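## Task

Shake the feeder tray in small jogs until the clear vial contains between 14 and 16 tablets, spilling none. At the finish the tray must rest against its stop and the vial must stand upright directly on the table. Anything that stays in place only because the robot is holding it does not count. Release everything and move the gripper away at the end.

## Robot and tools

ROBOT. There is one six-joint arm (UFACTORY 850 type) with a single parallel two-finger gripper and no other arms. Joint ranges in rad, from base outward: waist and forearm roll and wrist roll -6.283 to 6.283, shoulder -2.304 to 2.304, elbow -4.224 to 0.061, wrist pitch -2.164 to 2.164. Each joint target moves at most 3.14 rad/s, takes 0.16 s to reach that speed, and all joints arrive together. The elbow cannot quite straighten.

FRAMES. Results use the scene frame: origin on the table top under the arm base, +z up, +y to the left when facing along +x. The base may be slightly tilted against the table, and the reported hand position gets less accurate at long reach. Commands use the gripper's own axes: the fingers point along its +z, and they open and close along its y. end_effector_position is the pinch point between the closed finger pads, roughly 2 cm short of the fingertips; closing pushes the tips about 10 mm further along +z.

execute_actions. Argument actions is a list holding zero or one item; optional pictures (boolean) asks for camera images. An empty list sends nothing and returns the state with pictures. An item with rows runs an action: rows is 1 to 15 rows, steps is 1 to 15 (default 15, each step 1/30 s), one row per step, the last row repeated to fill. An item with only steps (up to 300) is a wait, counted from the previous result, so your reply time is included.

A ROW is 7 numbers, each in [-1, 1]: dx, dy, dz, rx, ry, rz, opening. The first six are an offset, not a pose, in the gripper's own axes, measured from the gripper pose given in the most recent result that showed it. If no result in the scene has shown it yet, or for the second and later calls within one reply, the reference is where the gripper is when the action begins. Every row counts from that same reference; rows do not add up. Scale: 1.0 equals 0.6 m of travel or 180 degrees; rx, ry, rz form a single rotation vector. All-zero offsets pull the gripper back to the reference, they do not hold still. opening is absolute: +1 fully open (0.084 m), -1 closed.

Each step the commanded pose is clipped to within 70 mm and 16 degrees of the measured pose; the inverse kinematics favours position over orientation. After an action the arm only continues to the last clipped pose, so read the result and send the remainder. Results are taken 3 steps before an action ends; those steps run while you think, so an action needs at least 3 steps. A Hand target line (the pose now being driven to) appears only when nothing is kept back.

move. Argument target is one 7-number row with the same offset rules and reference as above; speed is the path's top speed in m/s, 0.002 to 0.5 (default 0.25), with turning capped at twice that in rad/s. It drives the gripper in a straight line toward one pose over 0.5 to 10 s (longer paths are cut at 10 s), turning the short way. The opening is applied at the start. It does not avoid obstacles, the gripper can lag, stray or exceed speed (especially near full reach), faster contact hits harder, and aiming past a contact presses harder. Its result adds a move: line giving the ending (done, off_target, moving, held, fault), the limits that acted (paced = pose clipped; held = a check blocked steps, after which the arm may jump faster) and the distance from target. Pictures are included.

wait. seconds from 0 to 10; sends nothing new, returns a normal result.

zoom_image. camera is cam_head_left, cam_head_right or cam_wrist (all 896x504); region is [x0, y0, x1, y1] in pixels from the top-left, no larger than 504 by 504.

read_manual. Only returns licence texts; no motion.

finished_scene. scene is 1 or 2. It ends that scene for good and reports success and the next task. Replying with no tool call ends all remaining scenes.

RESULT LINES. The state line gives end_effector_position (m), end_effector_quat_wxyz and velocities (m/s, rad/s), plus joint positions and grip_measured (same scale as opening). pose unreachable means the clearance check altered or blocked the command; HELD marks the affected steps. The mount under the base counts as arm for that check. MOTOR HOT appears from 65 C; at 80 C an OVER-TEMPERATURE FAULT brakes the arm until it cools. TORQUE FAULT: a joint hit its load limit (N m: waist 54.6, shoulder 54.6, elbow 45.5, forearm roll 24.5, wrist pitch 17.2, wrist roll 17.2, including held weight); the arm backs off, pauses 10 s and drops the rest of the call.

GRIPPING. To hold something, command an opening clearly less than grip_measured; the gap sets the squeeze, up to about 24 N per pad for parts up to about 6 cm wide. Fast closes can squeeze harder.

AVOID. Knocking anything off the table fails the task. Spilled tablets, dropped or slipping objects, slams, hard hits, very hard pushes and any arm stop all count against you. Loose items may occasionally get a brief external shove. At the end the tray must sit on its stop, the vial must stand upright on its own on the table, and the gripper must be open and away.

Each tool is called after "Request:" by a JSON object that holds its "name" and its "arguments".

## Session

I'll start by looking at the current state of the scene.

Request:
{"name": "execute_actions", "arguments": {"actions": []}}

Scene clock: 0.00 s of 4800.00 s.
end_effector_position=(+0.2545, +0.1780, +0.1388) grip_measured=+1.00 end_effector_quat_wxyz=(-0.101, -0.116, +0.988, -0.012) end_effector_velocity=(-0.000, -0.000, +0.000) end_effector_angular_velocity=(-0.000, +0.001, -0.002)
Joint positions: [ 0.96  -0.603 -0.561 -1.09  -0.539 -1.181  0.084]
Joint velocities: [-0.     0.     0.     0.002  0.     0.    -0.   ]
Motor temperatures (°C, as the motors report them): [27 24 27 29 31 30]
Hand target: +0.255, +0.178, +0.139; -0.101, -0.116, +0.988, -0.012

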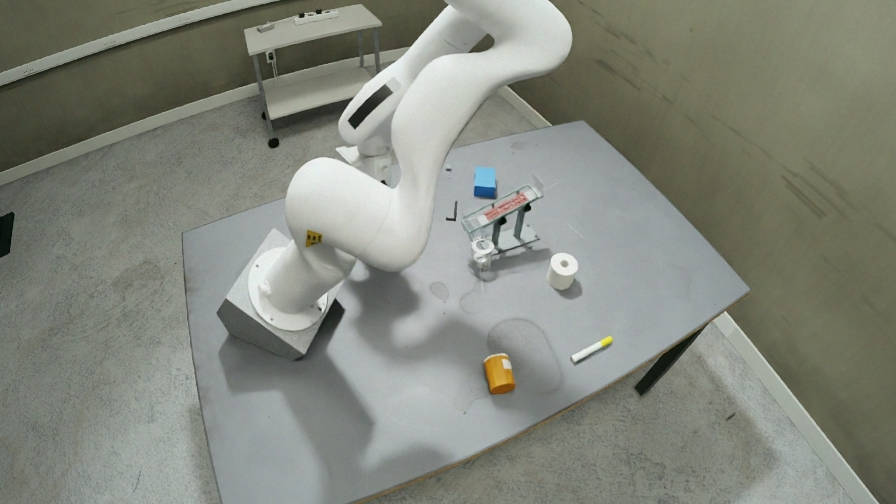

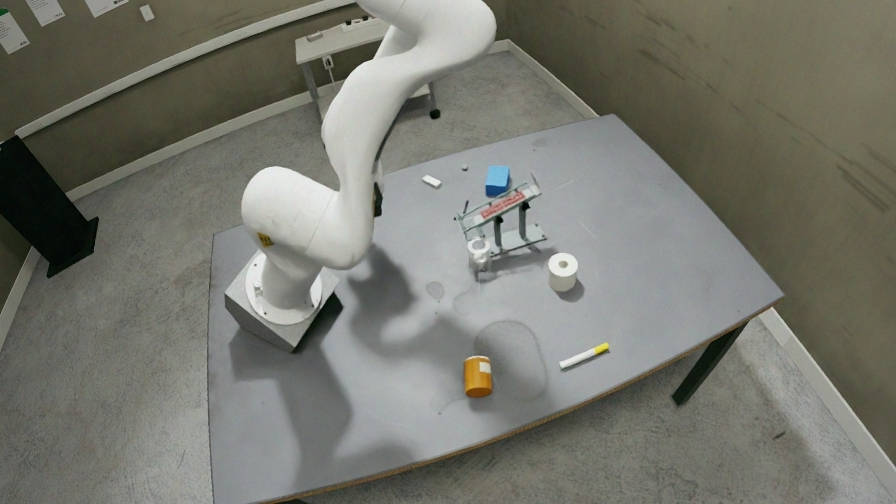

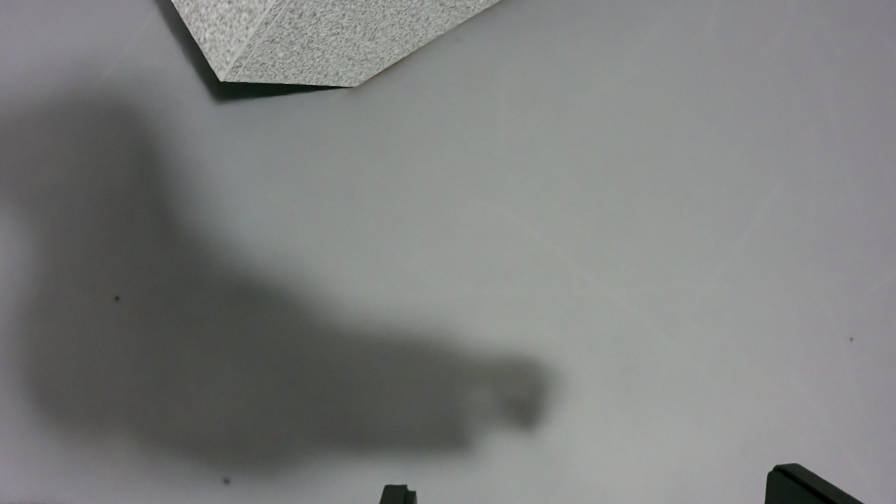

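Request:
{"name": "zoom_image", "arguments": {"camera": "cam_head_left", "region": [430, 150, 590, 290]}}

Request:
{"name": "zoom_image", "arguments": {"camera": "cam_head_right", "region": [420, 150, 580, 290]}}

Region (430, 150, 590, 290) of cam_head_left's 896x504 image, scaled by 3.150, with more detail than that image has; it fills the top 441 rows of this view, and the rest is white.

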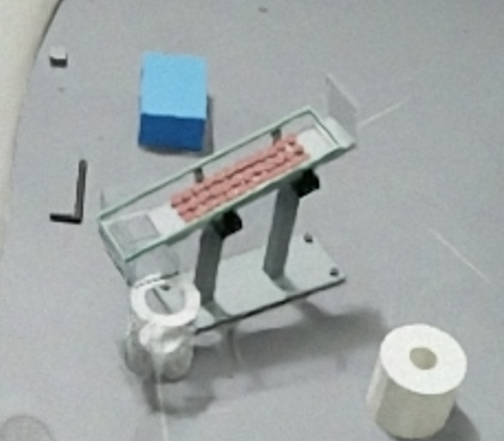

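Region (420, 150, 580, 290) of cam_head_right's 896x504 image, scaled by 3.150, with more detail than that image has; it fills the top 441 rows of this view, and the rest is white.

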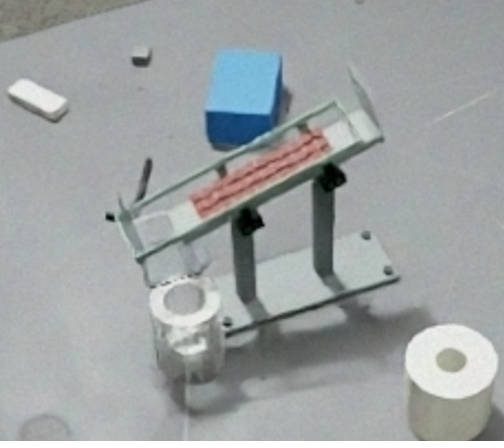

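Request:
{"name": "zoom_image", "arguments": {"camera": "cam_head_left", "region": [150, 200, 454, 504]}}

Request:
{"name": "zoom_image", "arguments": {"camera": "cam_head_left", "region": [400, 100, 800, 500]}}

Region (150, 200, 454, 504) of cam_head_left's 896x504 image, scaled by 1.658, with more detail than that image has.

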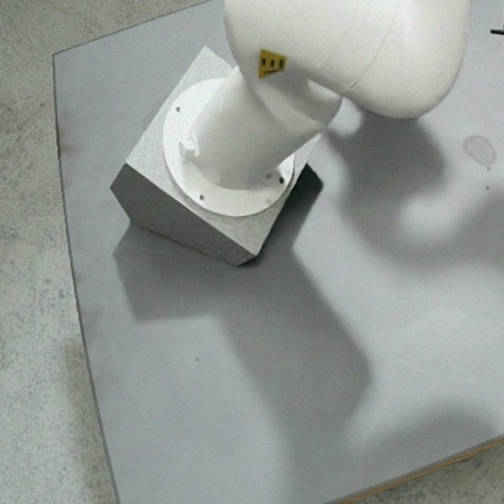

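Region (400, 100, 800, 500) of cam_head_left's 896x504 image, scaled by 1.260, with more detail than that image has.

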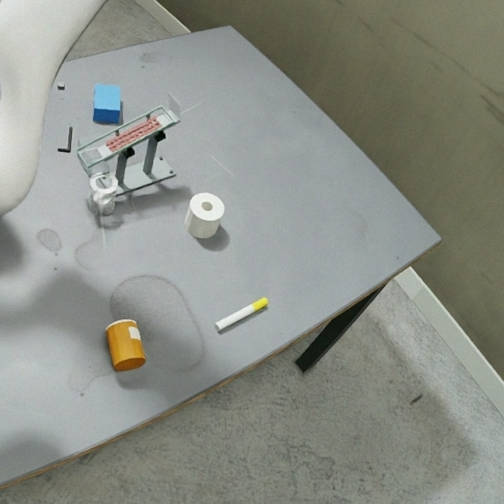

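Request:
{"name": "move", "arguments": {"target": [-0.4372, -0.2762, -0.4838, 0.0433, -0.0549, -0.424, 1.0], "speed": 0.3}}

Scene clock: 8.10 s of 4800.00 s.
end_effector_position=(+0.6006, +0.0900, +0.3710) grip_measured=+1.00 end_effector_quat_wxyz=(-0.001, +0.707, -0.707, +0.002) end_effector_velocity=(+0.001, -0.000, +0.001) end_effector_angular_velocity=(+0.001, +0.002, +0.003)
Joint positions: [ 0.727 -0.115 -1.039 -0.77  -1.063 -3.471  0.084]
Joint velocities: [-0.001 -0.    -0.005  0.004 -0.001 -0.008  0.   ]
Motor temperatures (°C, as the motors report them): [27 24 27 29 31 30]
Hand target: +0.601, +0.090, +0.371; -0.001, +0.707, -0.707, +0.002
Off the commanded pose: 0.001 m, 0 deg.
Kept back: nothing.
After step 90, 2.33 s passed at rest.
move: done

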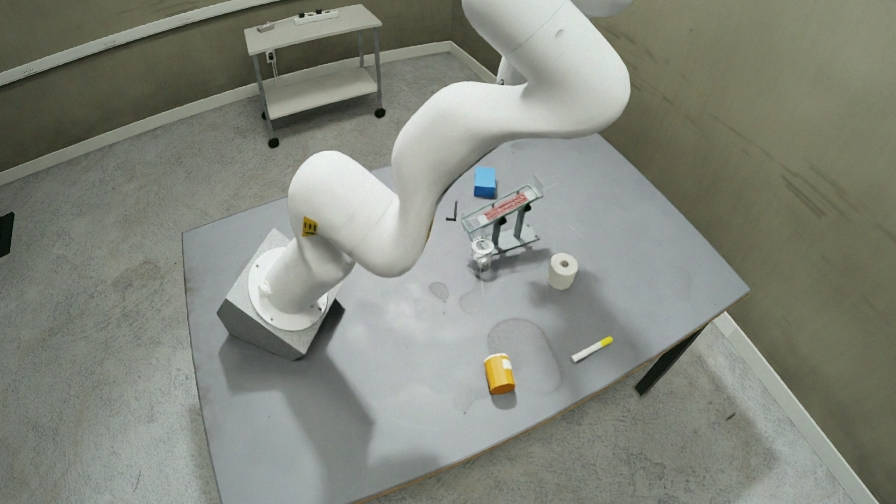

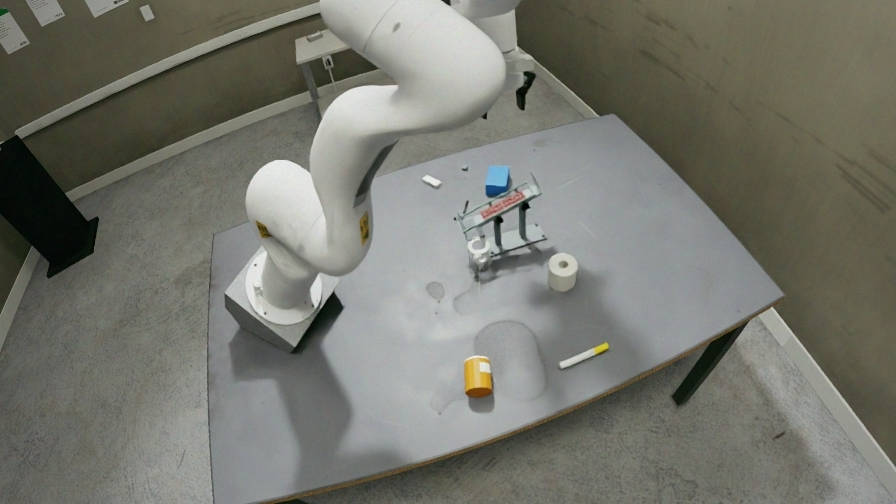

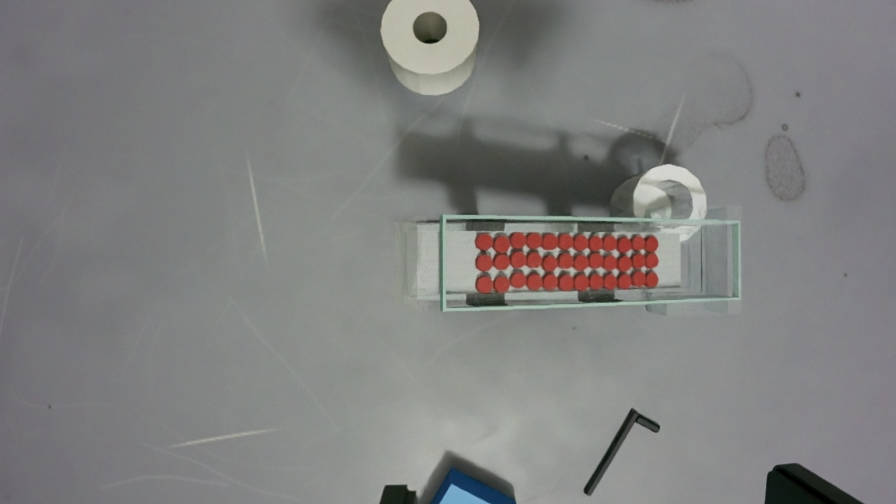

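Request:
{"name": "zoom_image", "arguments": {"camera": "cam_wrist", "region": [380, 140, 760, 340]}}

Request:
{"name": "zoom_image", "arguments": {"camera": "cam_wrist", "region": [590, 150, 770, 330]}}

Region (380, 140, 760, 340) of cam_wrist's 896x504 image, scaled by 1.326, with more detail than that image has; it fills the top 265 rows of this view, and the rest is white.

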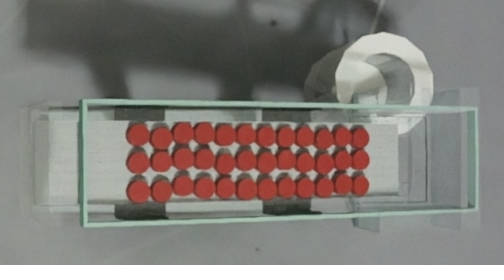

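Region (590, 150, 770, 330) of cam_wrist's 896x504 image, scaled by 2.800, with more detail than that image has.

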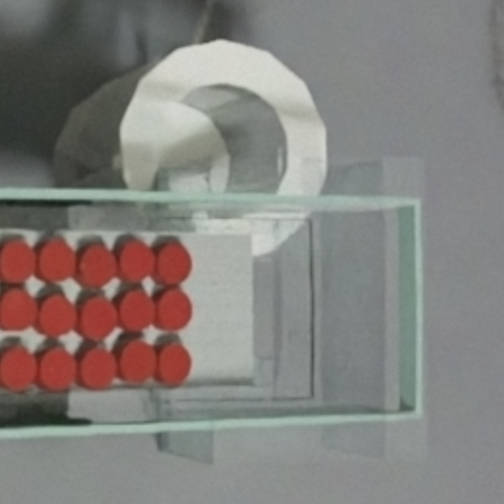

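Request:
{"name": "zoom_image", "arguments": {"camera": "cam_head_left", "region": [490, 165, 560, 235]}}

Request:
{"name": "zoom_image", "arguments": {"camera": "cam_head_right", "region": [485, 160, 555, 230]}}

Request:
{"name": "zoom_image", "arguments": {"camera": "cam_head_left", "region": [450, 200, 530, 280]}}

Request:
{"name": "zoom_image", "arguments": {"camera": "cam_head_right", "region": [445, 200, 525, 280]}}

Request:
{"name": "zoom_image", "arguments": {"camera": "cam_wrist", "region": [380, 190, 520, 330]}}

Region (490, 165, 560, 235) of cam_head_left's 896x504 image, scaled by 7.200, with more detail than that image has.

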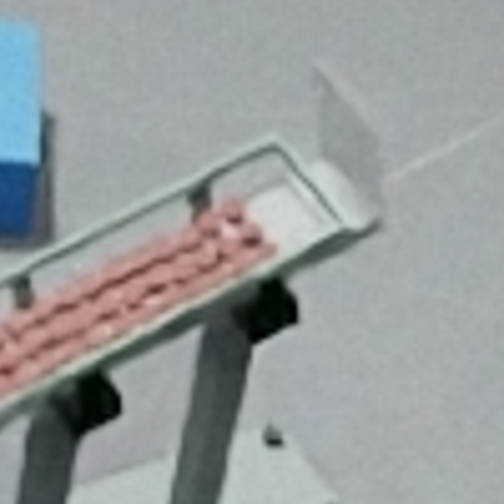

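Region (485, 160, 555, 230) of cam_head_right's 896x504 image, scaled by 7.200, with more detail than that image has.

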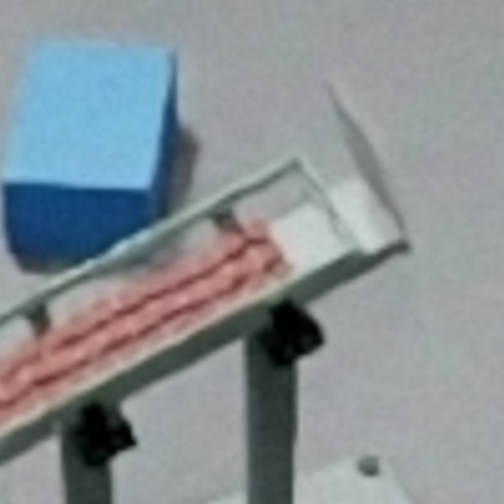

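Region (450, 200, 530, 280) of cam_head_left's 896x504 image, scaled by 6.300, with more detail than that image has.

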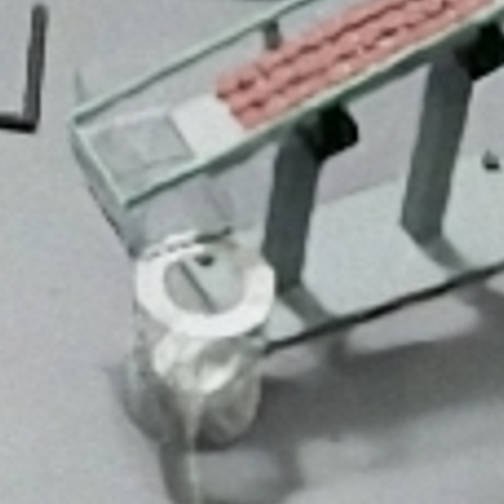

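Region (445, 200, 525, 280) of cam_head_right's 896x504 image, scaled by 6.300, with more detail than that image has.

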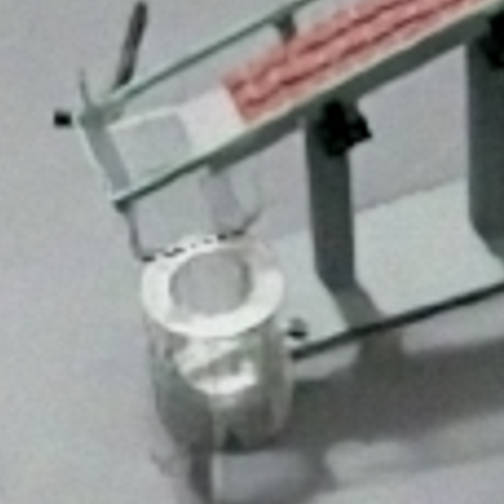

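Region (380, 190, 520, 330) of cam_wrist's 896x504 image, scaled by 3.600, with more detail than that image has.

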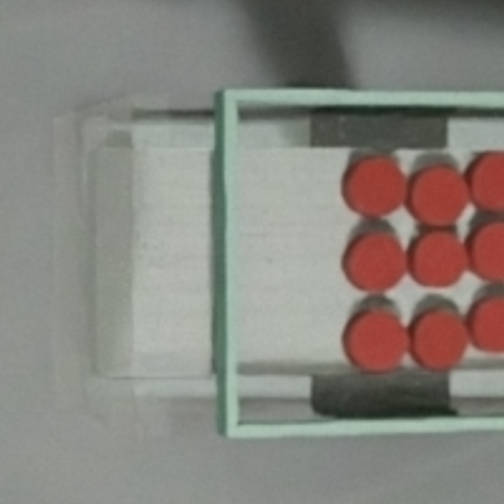

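Request:
{"name": "move", "arguments": {"target": [0.3833, 0.2043, 0.285, -0.542, 0.0, 0.7735, 1.0], "speed": 0.45}}

Scene clock: 19.93 s of 4800.00 s.
end_effector_position=(+0.4773, -0.1427, +0.1998) grip_measured=+1.00 end_effector_quat_wxyz=(-0.401, +0.515, +0.642, +0.402) end_effector_velocity=(-0.000, -0.001, -0.000) end_effector_angular_velocity=(+0.000, +0.003, -0.007)
Joint positions: [-0.652 -0.082 -0.717  0.826 -1.124 -3.178  0.084]
Joint velocities: [-0.004 -0.     0.002  0.004 -0.001 -0.    -0.   ]
Motor temperatures (°C, as the motors report them): [27 24 27 29 31 30]
Hand target: +0.477, -0.143, +0.200; -0.401, +0.516, +0.642, +0.402
Off the commanded pose: 0.003 m, 0 deg.
Kept back: nothing.
After step 90, 5.03 s passed at rest.
move: done

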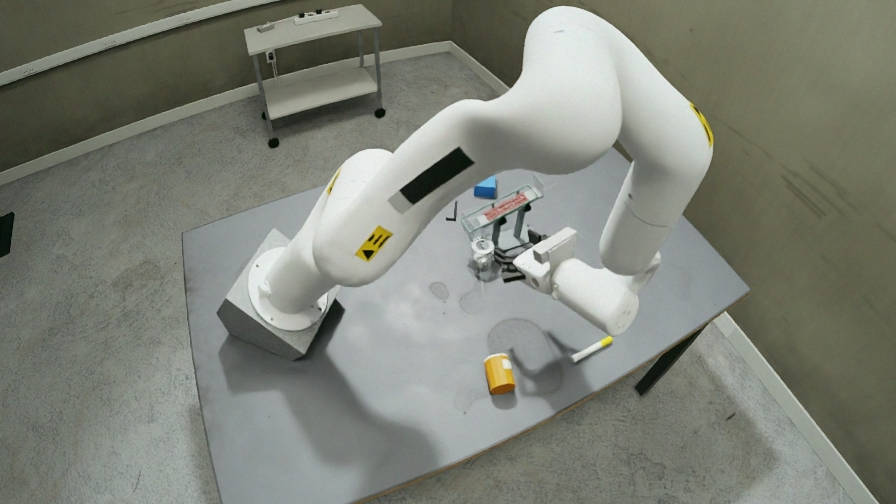

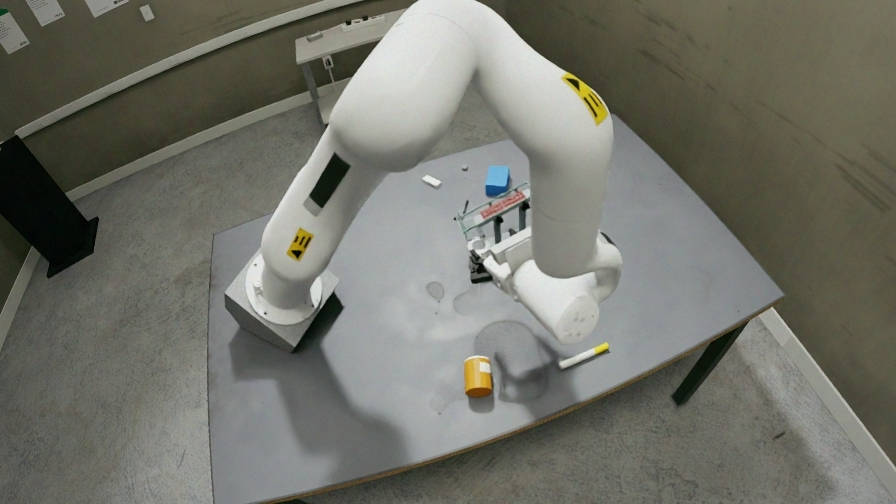

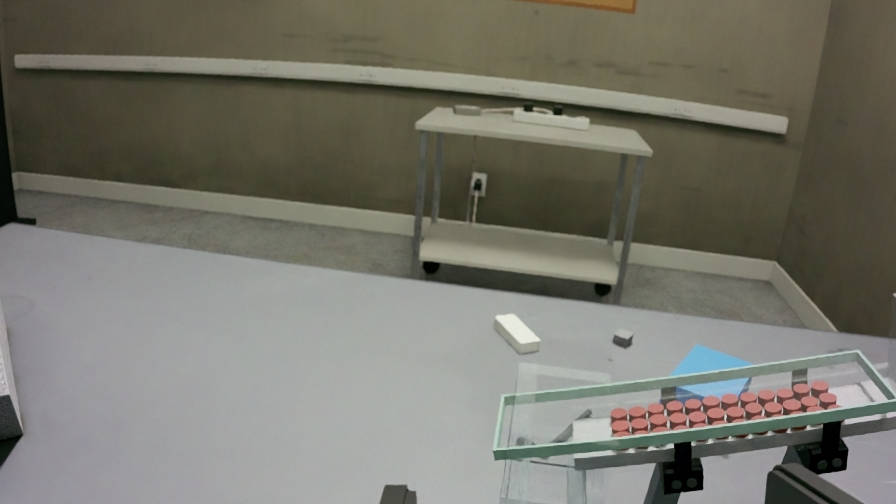

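Request:
{"name": "move", "arguments": {"target": [-0.1758, -0.0143, 0.107, -0.0325, 0.0026, 0.0471, 1.0], "speed": 0.2}}

Scene clock: 21.37 s of 4800.00 s.
end_effector_position=(+0.4775, -0.1196, +0.0782) grip_measured=+1.00 end_effector_quat_wxyz=(-0.406, +0.579, +0.579, +0.405) end_effector_velocity=(-0.001, +0.001, -0.001) end_effector_angular_velocity=(+0.001, +0.002, -0.001)
Joint positions: [-0.675 -0.416 -0.795  1.041 -0.999 -3.332  0.084]
Joint velocities: [-0.    -0.004 -0.001  0.002  0.001 -0.001  0.   ]
Motor temperatures (°C, as the motors report them): [27 24 27 29 31 30]
Hand target: +0.477, -0.119, +0.078; -0.406, +0.579, +0.579, +0.405
Off the commanded pose: 0.001 m, 0 deg.
Kept back: nothing.
move: done

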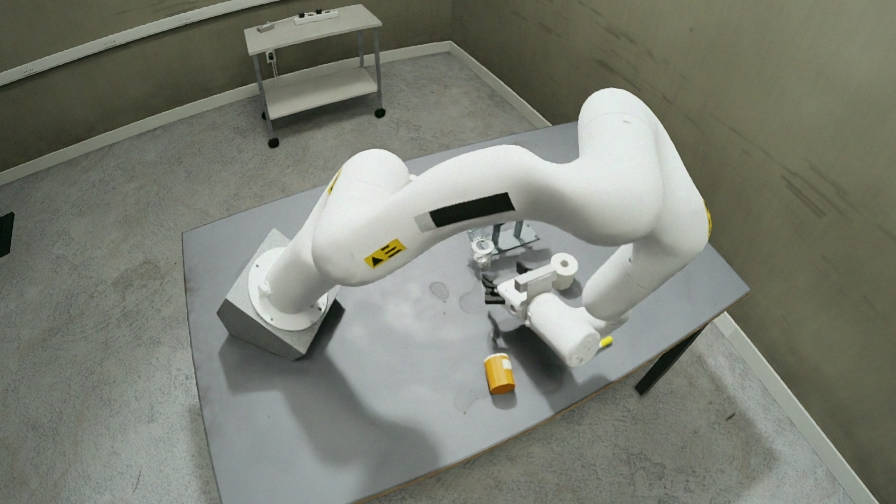

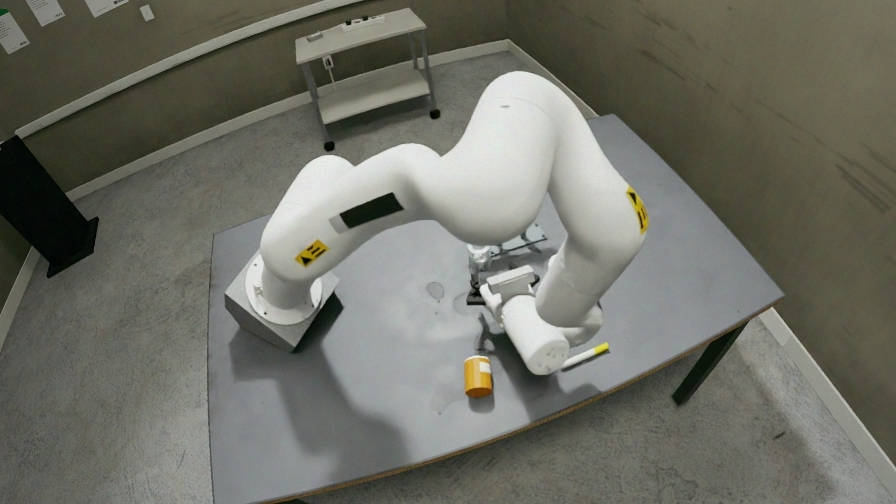

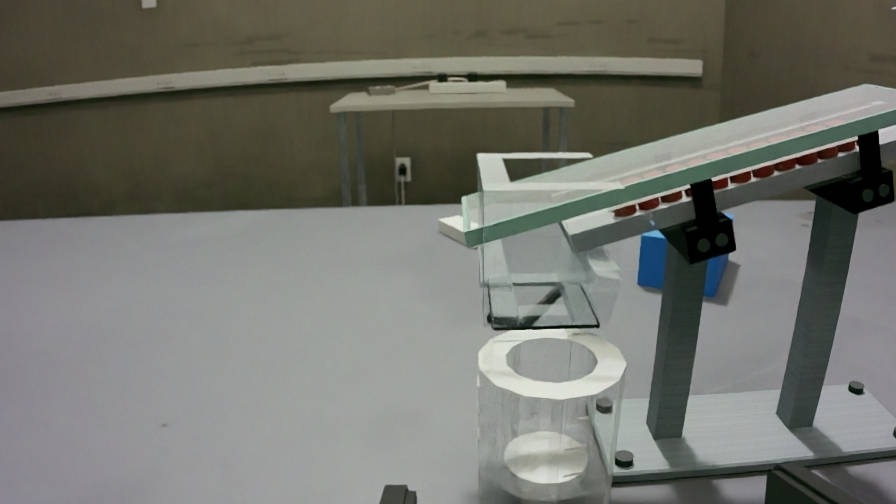

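Request:
{"name": "zoom_image", "arguments": {"camera": "cam_wrist", "region": [440, 130, 700, 390]}}

Request:
{"name": "zoom_image", "arguments": {"camera": "cam_wrist", "region": [450, 300, 654, 504]}}

Request:
{"name": "zoom_image", "arguments": {"camera": "cam_wrist", "region": [640, 60, 896, 316]}}

Region (440, 130, 700, 390) of cam_wrist's 896x504 image, scaled by 1.938, with more detail than that image has.

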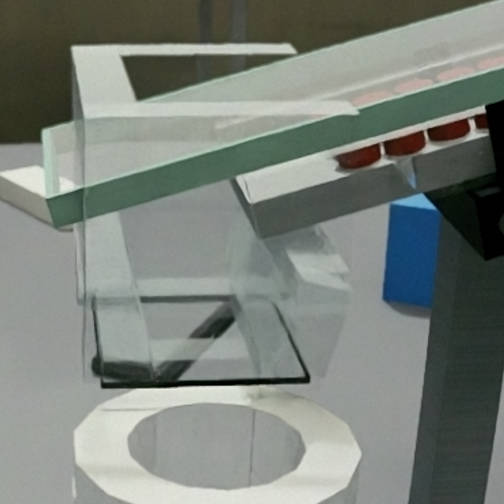

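Region (450, 300, 654, 504) of cam_wrist's 896x504 image, scaled by 2.471, with more detail than that image has.

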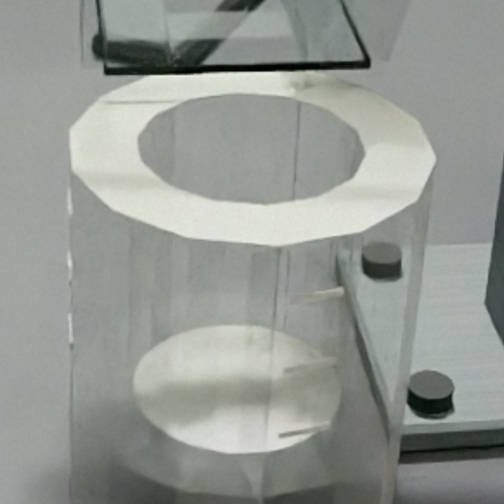

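Region (640, 60, 896, 316) of cam_wrist's 896x504 image, scaled by 1.969, with more detail than that image has.

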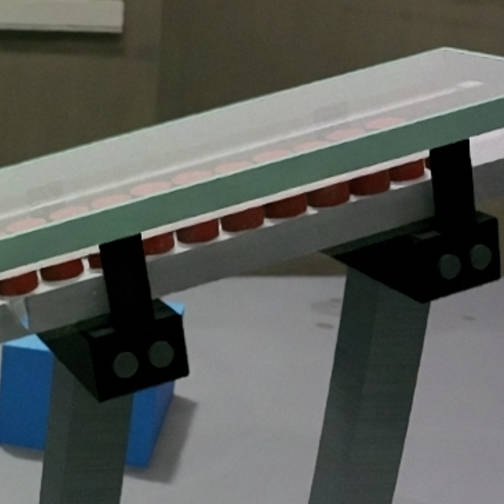

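Request:
{"name": "move", "arguments": {"target": [-0.0063, 0.0067, 0.1835, 0, 0, 0, 1.0], "speed": 0.12}}

Scene clock: 25.27 s of 4800.00 s.
end_effector_position=(+0.4817, -0.0172, +0.0373) grip_measured=+1.00 end_effector_quat_wxyz=(-0.406, +0.579, +0.579, +0.406) end_effector_velocity=(+0.000, +0.001, -0.000) end_effector_angular_velocity=(+0.000, +0.001, -0.001)
Joint positions: [-0.492 -0.569 -0.78   1.315 -0.886 -3.498  0.084]
Joint velocities: [ 0.002 -0.001  0.     0.003  0.    -0.001  0.   ]
Motor temperatures (°C, as the motors report them): [27 24 27 29 31 30]
Hand target: +0.482, -0.017, +0.037; -0.406, +0.579, +0.579, +0.406
Off the commanded pose: 0.001 m, 0 deg.
Kept back: nothing.
move: done

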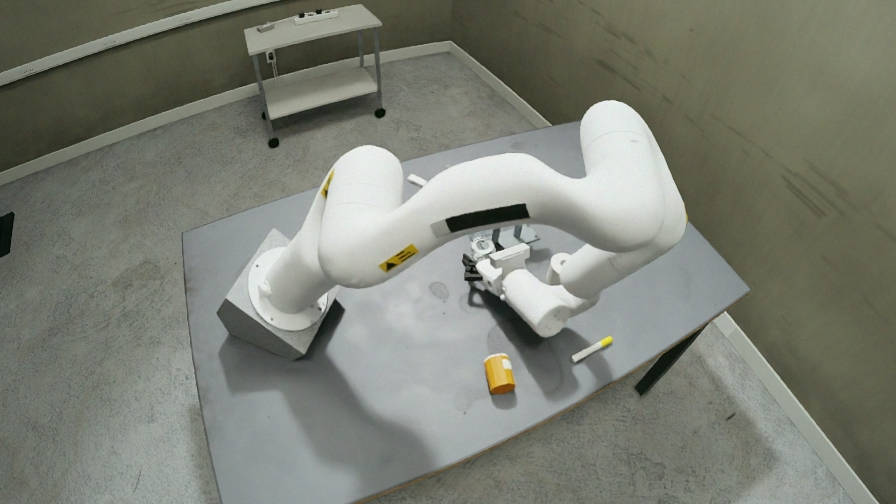

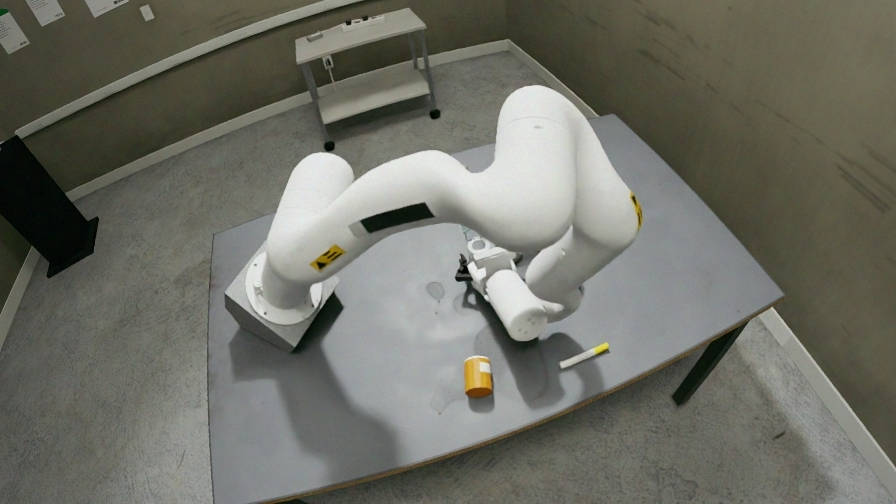

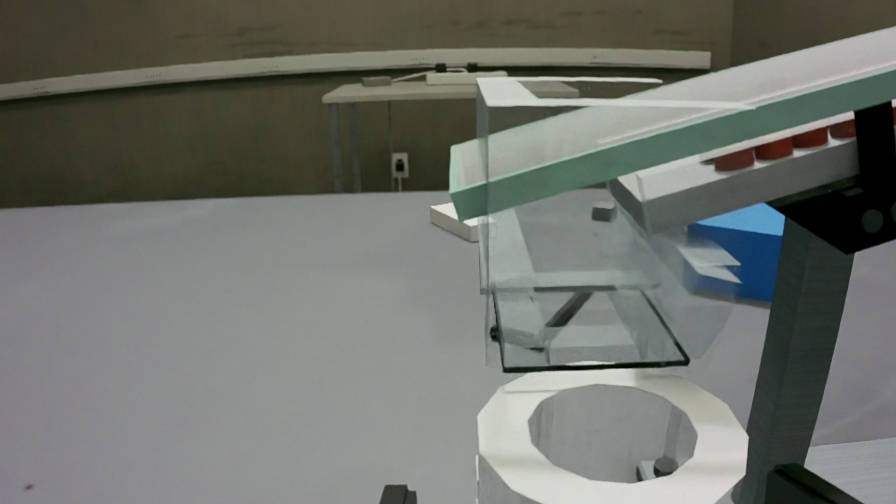

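Request:
{"name": "execute_actions", "arguments": {"actions": [{"rows": [[0.0006,0,0.0016,0,0,0,0.9],[0.0011,0,0.0031,0,0,0,0.8],[0.0017,0,0.0047,0,0,0,0.7],[0.0017,0,0.0047,0,0,0,0.62],[0.0017,0,0.0047,0,0,0,0.55],[0.0017,0,0.0047,0,0,0,0.48],[0.0017,0,0.0047,0,0,0,0.42],[0.0017,0,0.0047,0,0,0,0.36],[0.0017,0,0.0047,0,0,0,0.3],[0.0017,0,0.0047,0,0,0,0.24],[0.0017,0,0.0047,0,0,0,0.18],[0.0017,0,0.0047,0,0,0,0.12],[0.0017,0,0.0047,0,0,0,0.06],[0.0017,0,0.0047,0,0,0,0.0],[0.0017,0,0.0047,0,0,0,0.0]], "steps": 15}], "pictures": true}}

Scene clock: 26.33 s of 4800.00 s.
end_effector_position=(+0.4818, -0.0142, +0.0374) grip_measured=+0.23 end_effector_quat_wxyz=(-0.406, +0.579, +0.579, +0.406) end_effector_velocity=(+0.001, +0.001, +0.002) end_effector_angular_velocity=(+0.009, -0.004, -0.003)
Joint positions: [-0.486 -0.571 -0.778  1.323 -0.884 -3.502  0.054]
Joint velocities: [ 0.001  0.001 -0.     0.001 -0.01  -0.003 -0.014]
Motor temperatures (°C, as the motors report them): [27 25 27 29 31 30]
Steps of this call (steps 1 to 20: nothing new was sent; steps 21 to 32: the first 12 steps of this action). Readings (end_effector_position):
21: (+0.4817, -0.0170, +0.0373)
22: (+0.4817, -0.0169, +0.0373)
24: (+0.4818, -0.0159, +0.0373)
28: (+0.4817, -0.0144, +0.0374)
32: the state above

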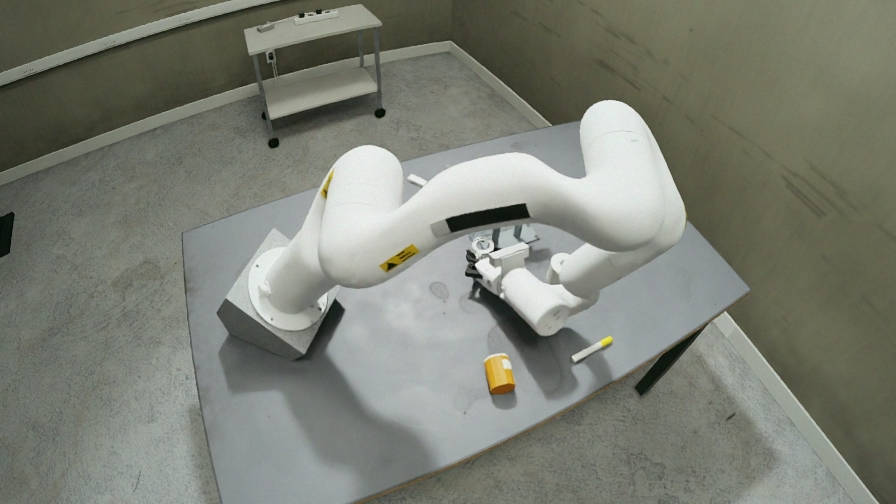

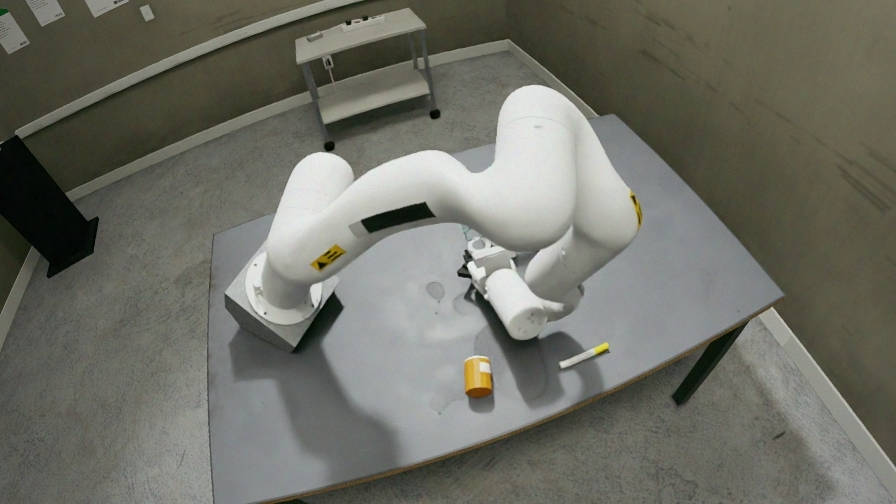

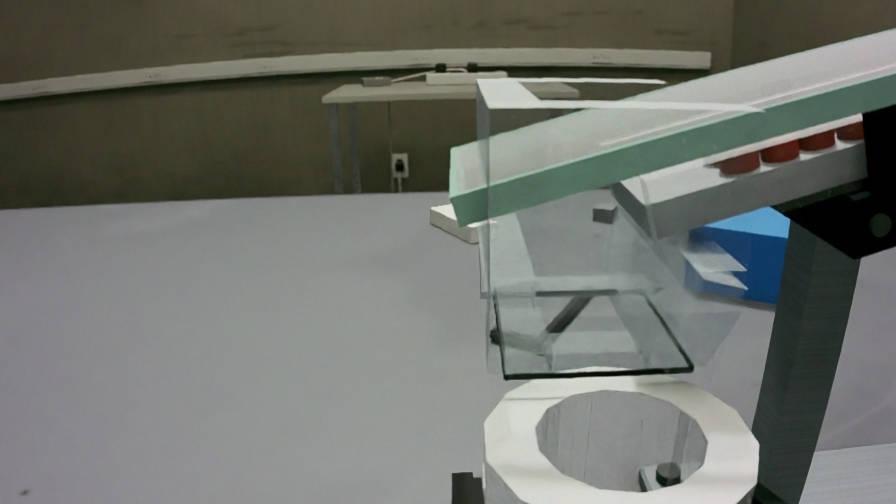

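Request:
{"name": "move", "arguments": {"target": [0.0189, 0.001, 0.0464, 0, 0, 0, 0.0], "speed": 0.04}}

Scene clock: 27.63 s of 4800.00 s.
end_effector_position=(+0.4825, +0.0158, +0.0386) grip_measured=+0.23 end_effector_quat_wxyz=(-0.406, +0.579, +0.579, +0.406) end_effector_velocity=(-0.000, +0.001, +0.000) end_effector_angular_velocity=(-0.000, -0.001, +0.001)
Joint positions: [-0.425 -0.588 -0.762  1.408 -0.866 -3.541  0.054]
Joint velocities: [ 0.002 -0.     0.     0.002  0.001 -0.002 -0.   ]
Motor temperatures (°C, as the motors report them): [27 25 27 29 31 30]
Hand target: +0.482, +0.016, +0.039; -0.406, +0.579, +0.579, +0.406
Off your previous action's commanded pose: 0.000 m, 0 deg at its last step (step 3 of this call).
Off the commanded pose: 0.000 m, 0 deg.
Kept back: nothing.
move: done

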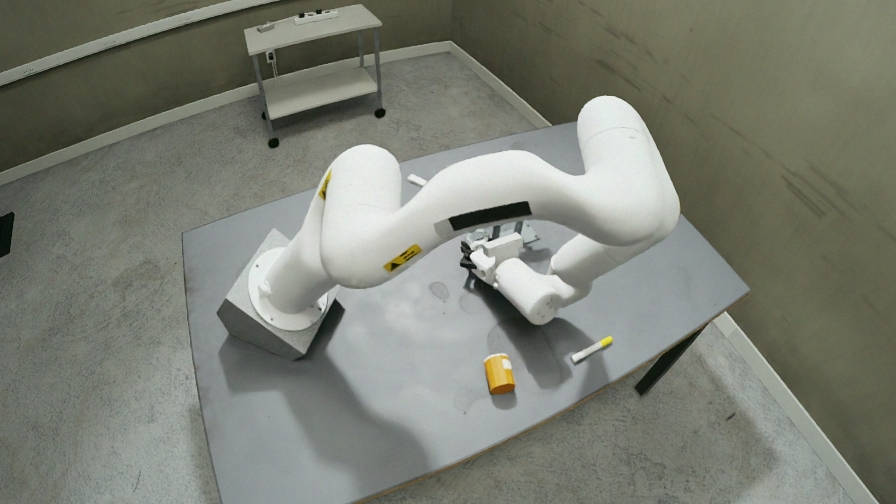

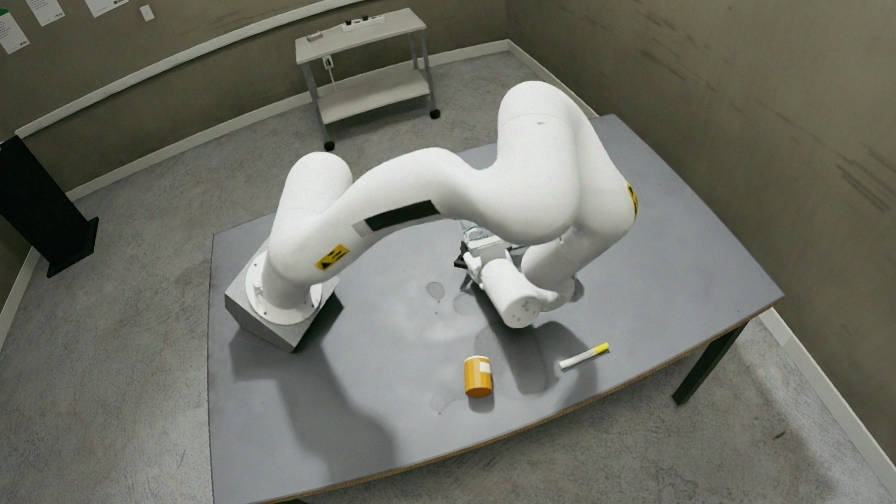

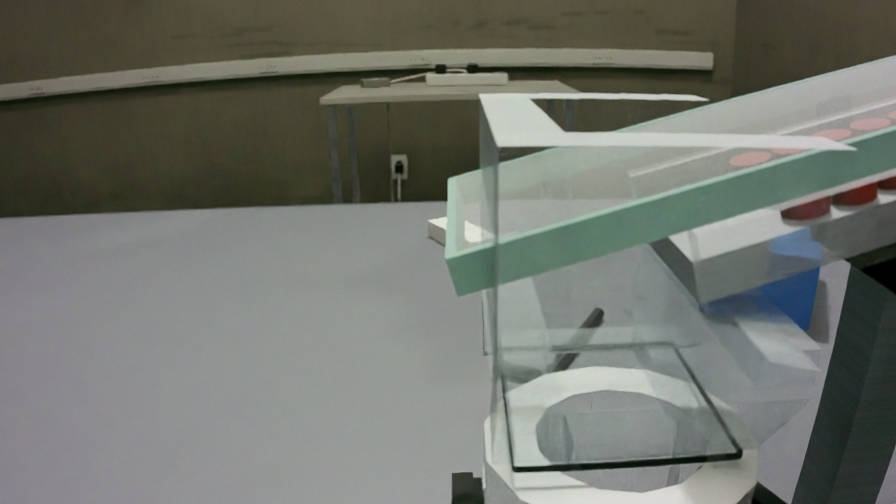

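Request:
{"name": "zoom_image", "arguments": {"camera": "cam_wrist", "region": [460, 300, 800, 504]}}

Region (460, 300, 800, 504) of cam_wrist's 896x504 image, scaled by 1.482, with more detail than that image has; it fills the top 302 rows of this view, and the rest is white.

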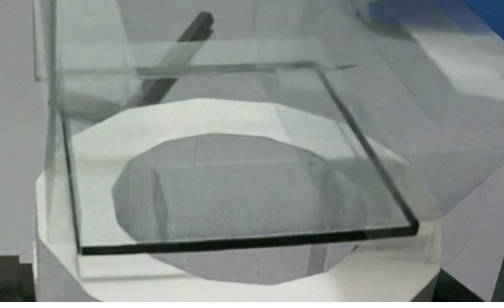

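Request:
{"name": "execute_actions", "arguments": {"actions": [{"rows": [[0.0006,-0.0003,0.0016,0,0,0,0.0],[0.0011,-0.0005,0.0031,0,0,0,0.0],[0.0017,-0.0008,0.0047,0,0,0,0.0],[0.0023,-0.001,0.0063,0,0,0,0.0],[0.0029,-0.0013,0.0078,0,0,0,0.0],[0.0034,-0.0015,0.0094,0,0,0,0.0],[0.004,-0.0018,0.011,0,0,0,0.0],[0.0046,-0.002,0.0125,0,0,0,0.0],[0.0051,-0.0023,0.0141,0,0,0,0.0],[0.0057,-0.0025,0.0157,0,0,0,0.0],[0.0051,-0.0025,0.0159,0,0,0,0.0],[0.0045,-0.0025,0.0161,0,0,0,0.0],[0.004,-0.0025,0.0163,0,0,0,0.0],[0.004,-0.0025,0.0163,0,0,0,0.0],[0.004,-0.0025,0.0163,0,0,0,0.0]], "steps": 15}]}}

Request:
{"name": "wait", "arguments": {"seconds": 0.2}}

Scene clock: 28.83 s of 4800.00 s.
end_effector_position=(+0.4811, +0.0245, +0.0386) grip_measured=+0.23 end_effector_quat_wxyz=(-0.406, +0.579, +0.579, +0.406) end_effector_velocity=(-0.004, +0.021, -0.003) end_effector_angular_velocity=(+0.002, +0.000, +0.002)
Joint positions: [-0.408 -0.594 -0.756  1.434 -0.862 -3.556  0.054]
Joint velocities: [ 0.037 -0.027  0.006  0.06   0.009 -0.04  -0.   ]
Motor temperatures (°C, as the motors report them): [27 25 27 29 31 30]
Steps of this call (steps 1 to 24: nothing new was sent; steps 25 to 36: the first 12 steps of this action). Readings (end_effector_position):
25: (+0.4825, +0.0159, +0.0386)
26: (+0.4825, +0.0161, +0.0386)
28: (+0.4823, +0.0171, +0.0386)
32: (+0.4817, +0.0207, +0.0386)
36: the state above

Scene clock: 29.13 s of 4800.00 s.
end_effector_position=(+0.4810, +0.0258, +0.0376) grip_measured=+0.23 end_effector_quat_wxyz=(-0.406, +0.579, +0.579, +0.406) end_effector_velocity=(-0.000, +0.000, -0.000) end_effector_angular_velocity=(+0.000, +0.000, -0.000)
Joint positions: [-0.406 -0.598 -0.757  1.439 -0.861 -3.56   0.054]
Joint velocities: [ 0.    -0.001 -0.     0.001 -0.    -0.    -0.   ]
Motor temperatures (°C, as the motors report them): [27 25 27 29 31 30]
Hand target: +0.481, +0.026, +0.038; -0.406, +0.579, +0.579, +0.406
Off the commanded pose: 0.000 m, 0 deg.
Kept back: nothing.
Steps of this call (steps 1 to 3: the last 3 steps of your previous action; steps 4 to 9: nothing new was sent). Readings (end_effector_position):
1: (+0.4810, +0.0250, +0.0384)
2: (+0.4810, +0.0254, +0.0382)
4: (+0.4810, +0.0257, +0.0378)
8: (+0.4810, +0.0258, +0.0376)
9: the state above

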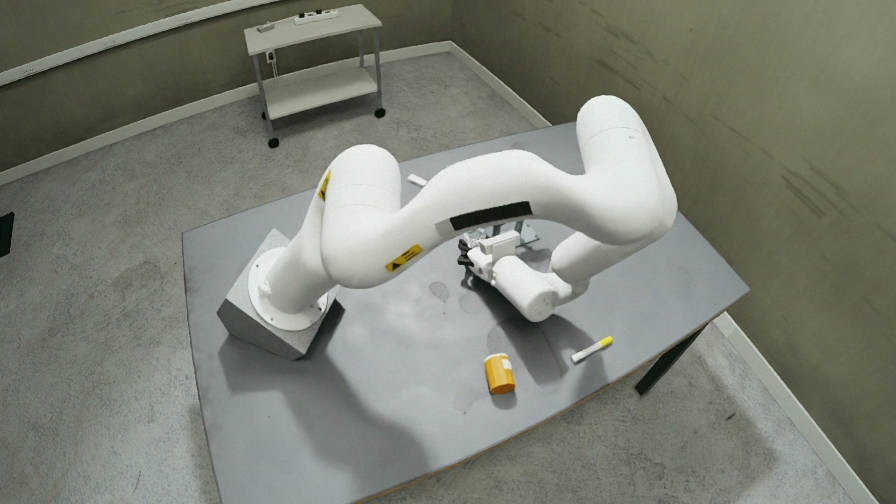

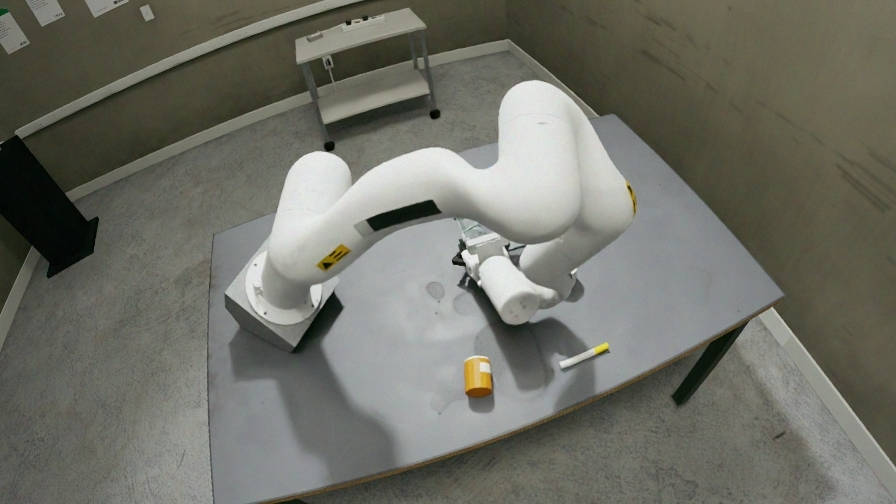

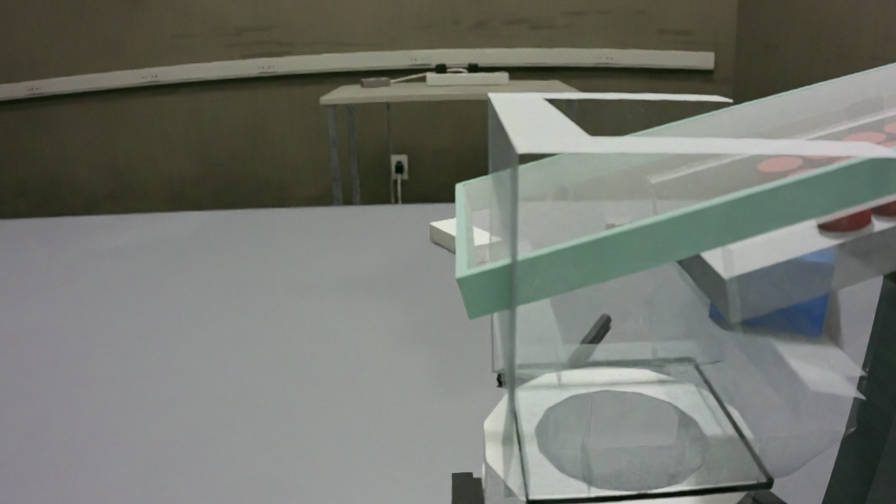

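Request:
{"name": "zoom_image", "arguments": {"camera": "cam_wrist", "region": [460, 320, 800, 504]}}

Region (460, 320, 800, 504) of cam_wrist's 896x504 image, scaled by 1.482, with more detail than that image has; it fills the top 273 rows of this view, and the rest is white.

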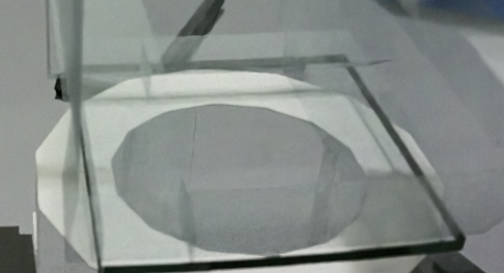

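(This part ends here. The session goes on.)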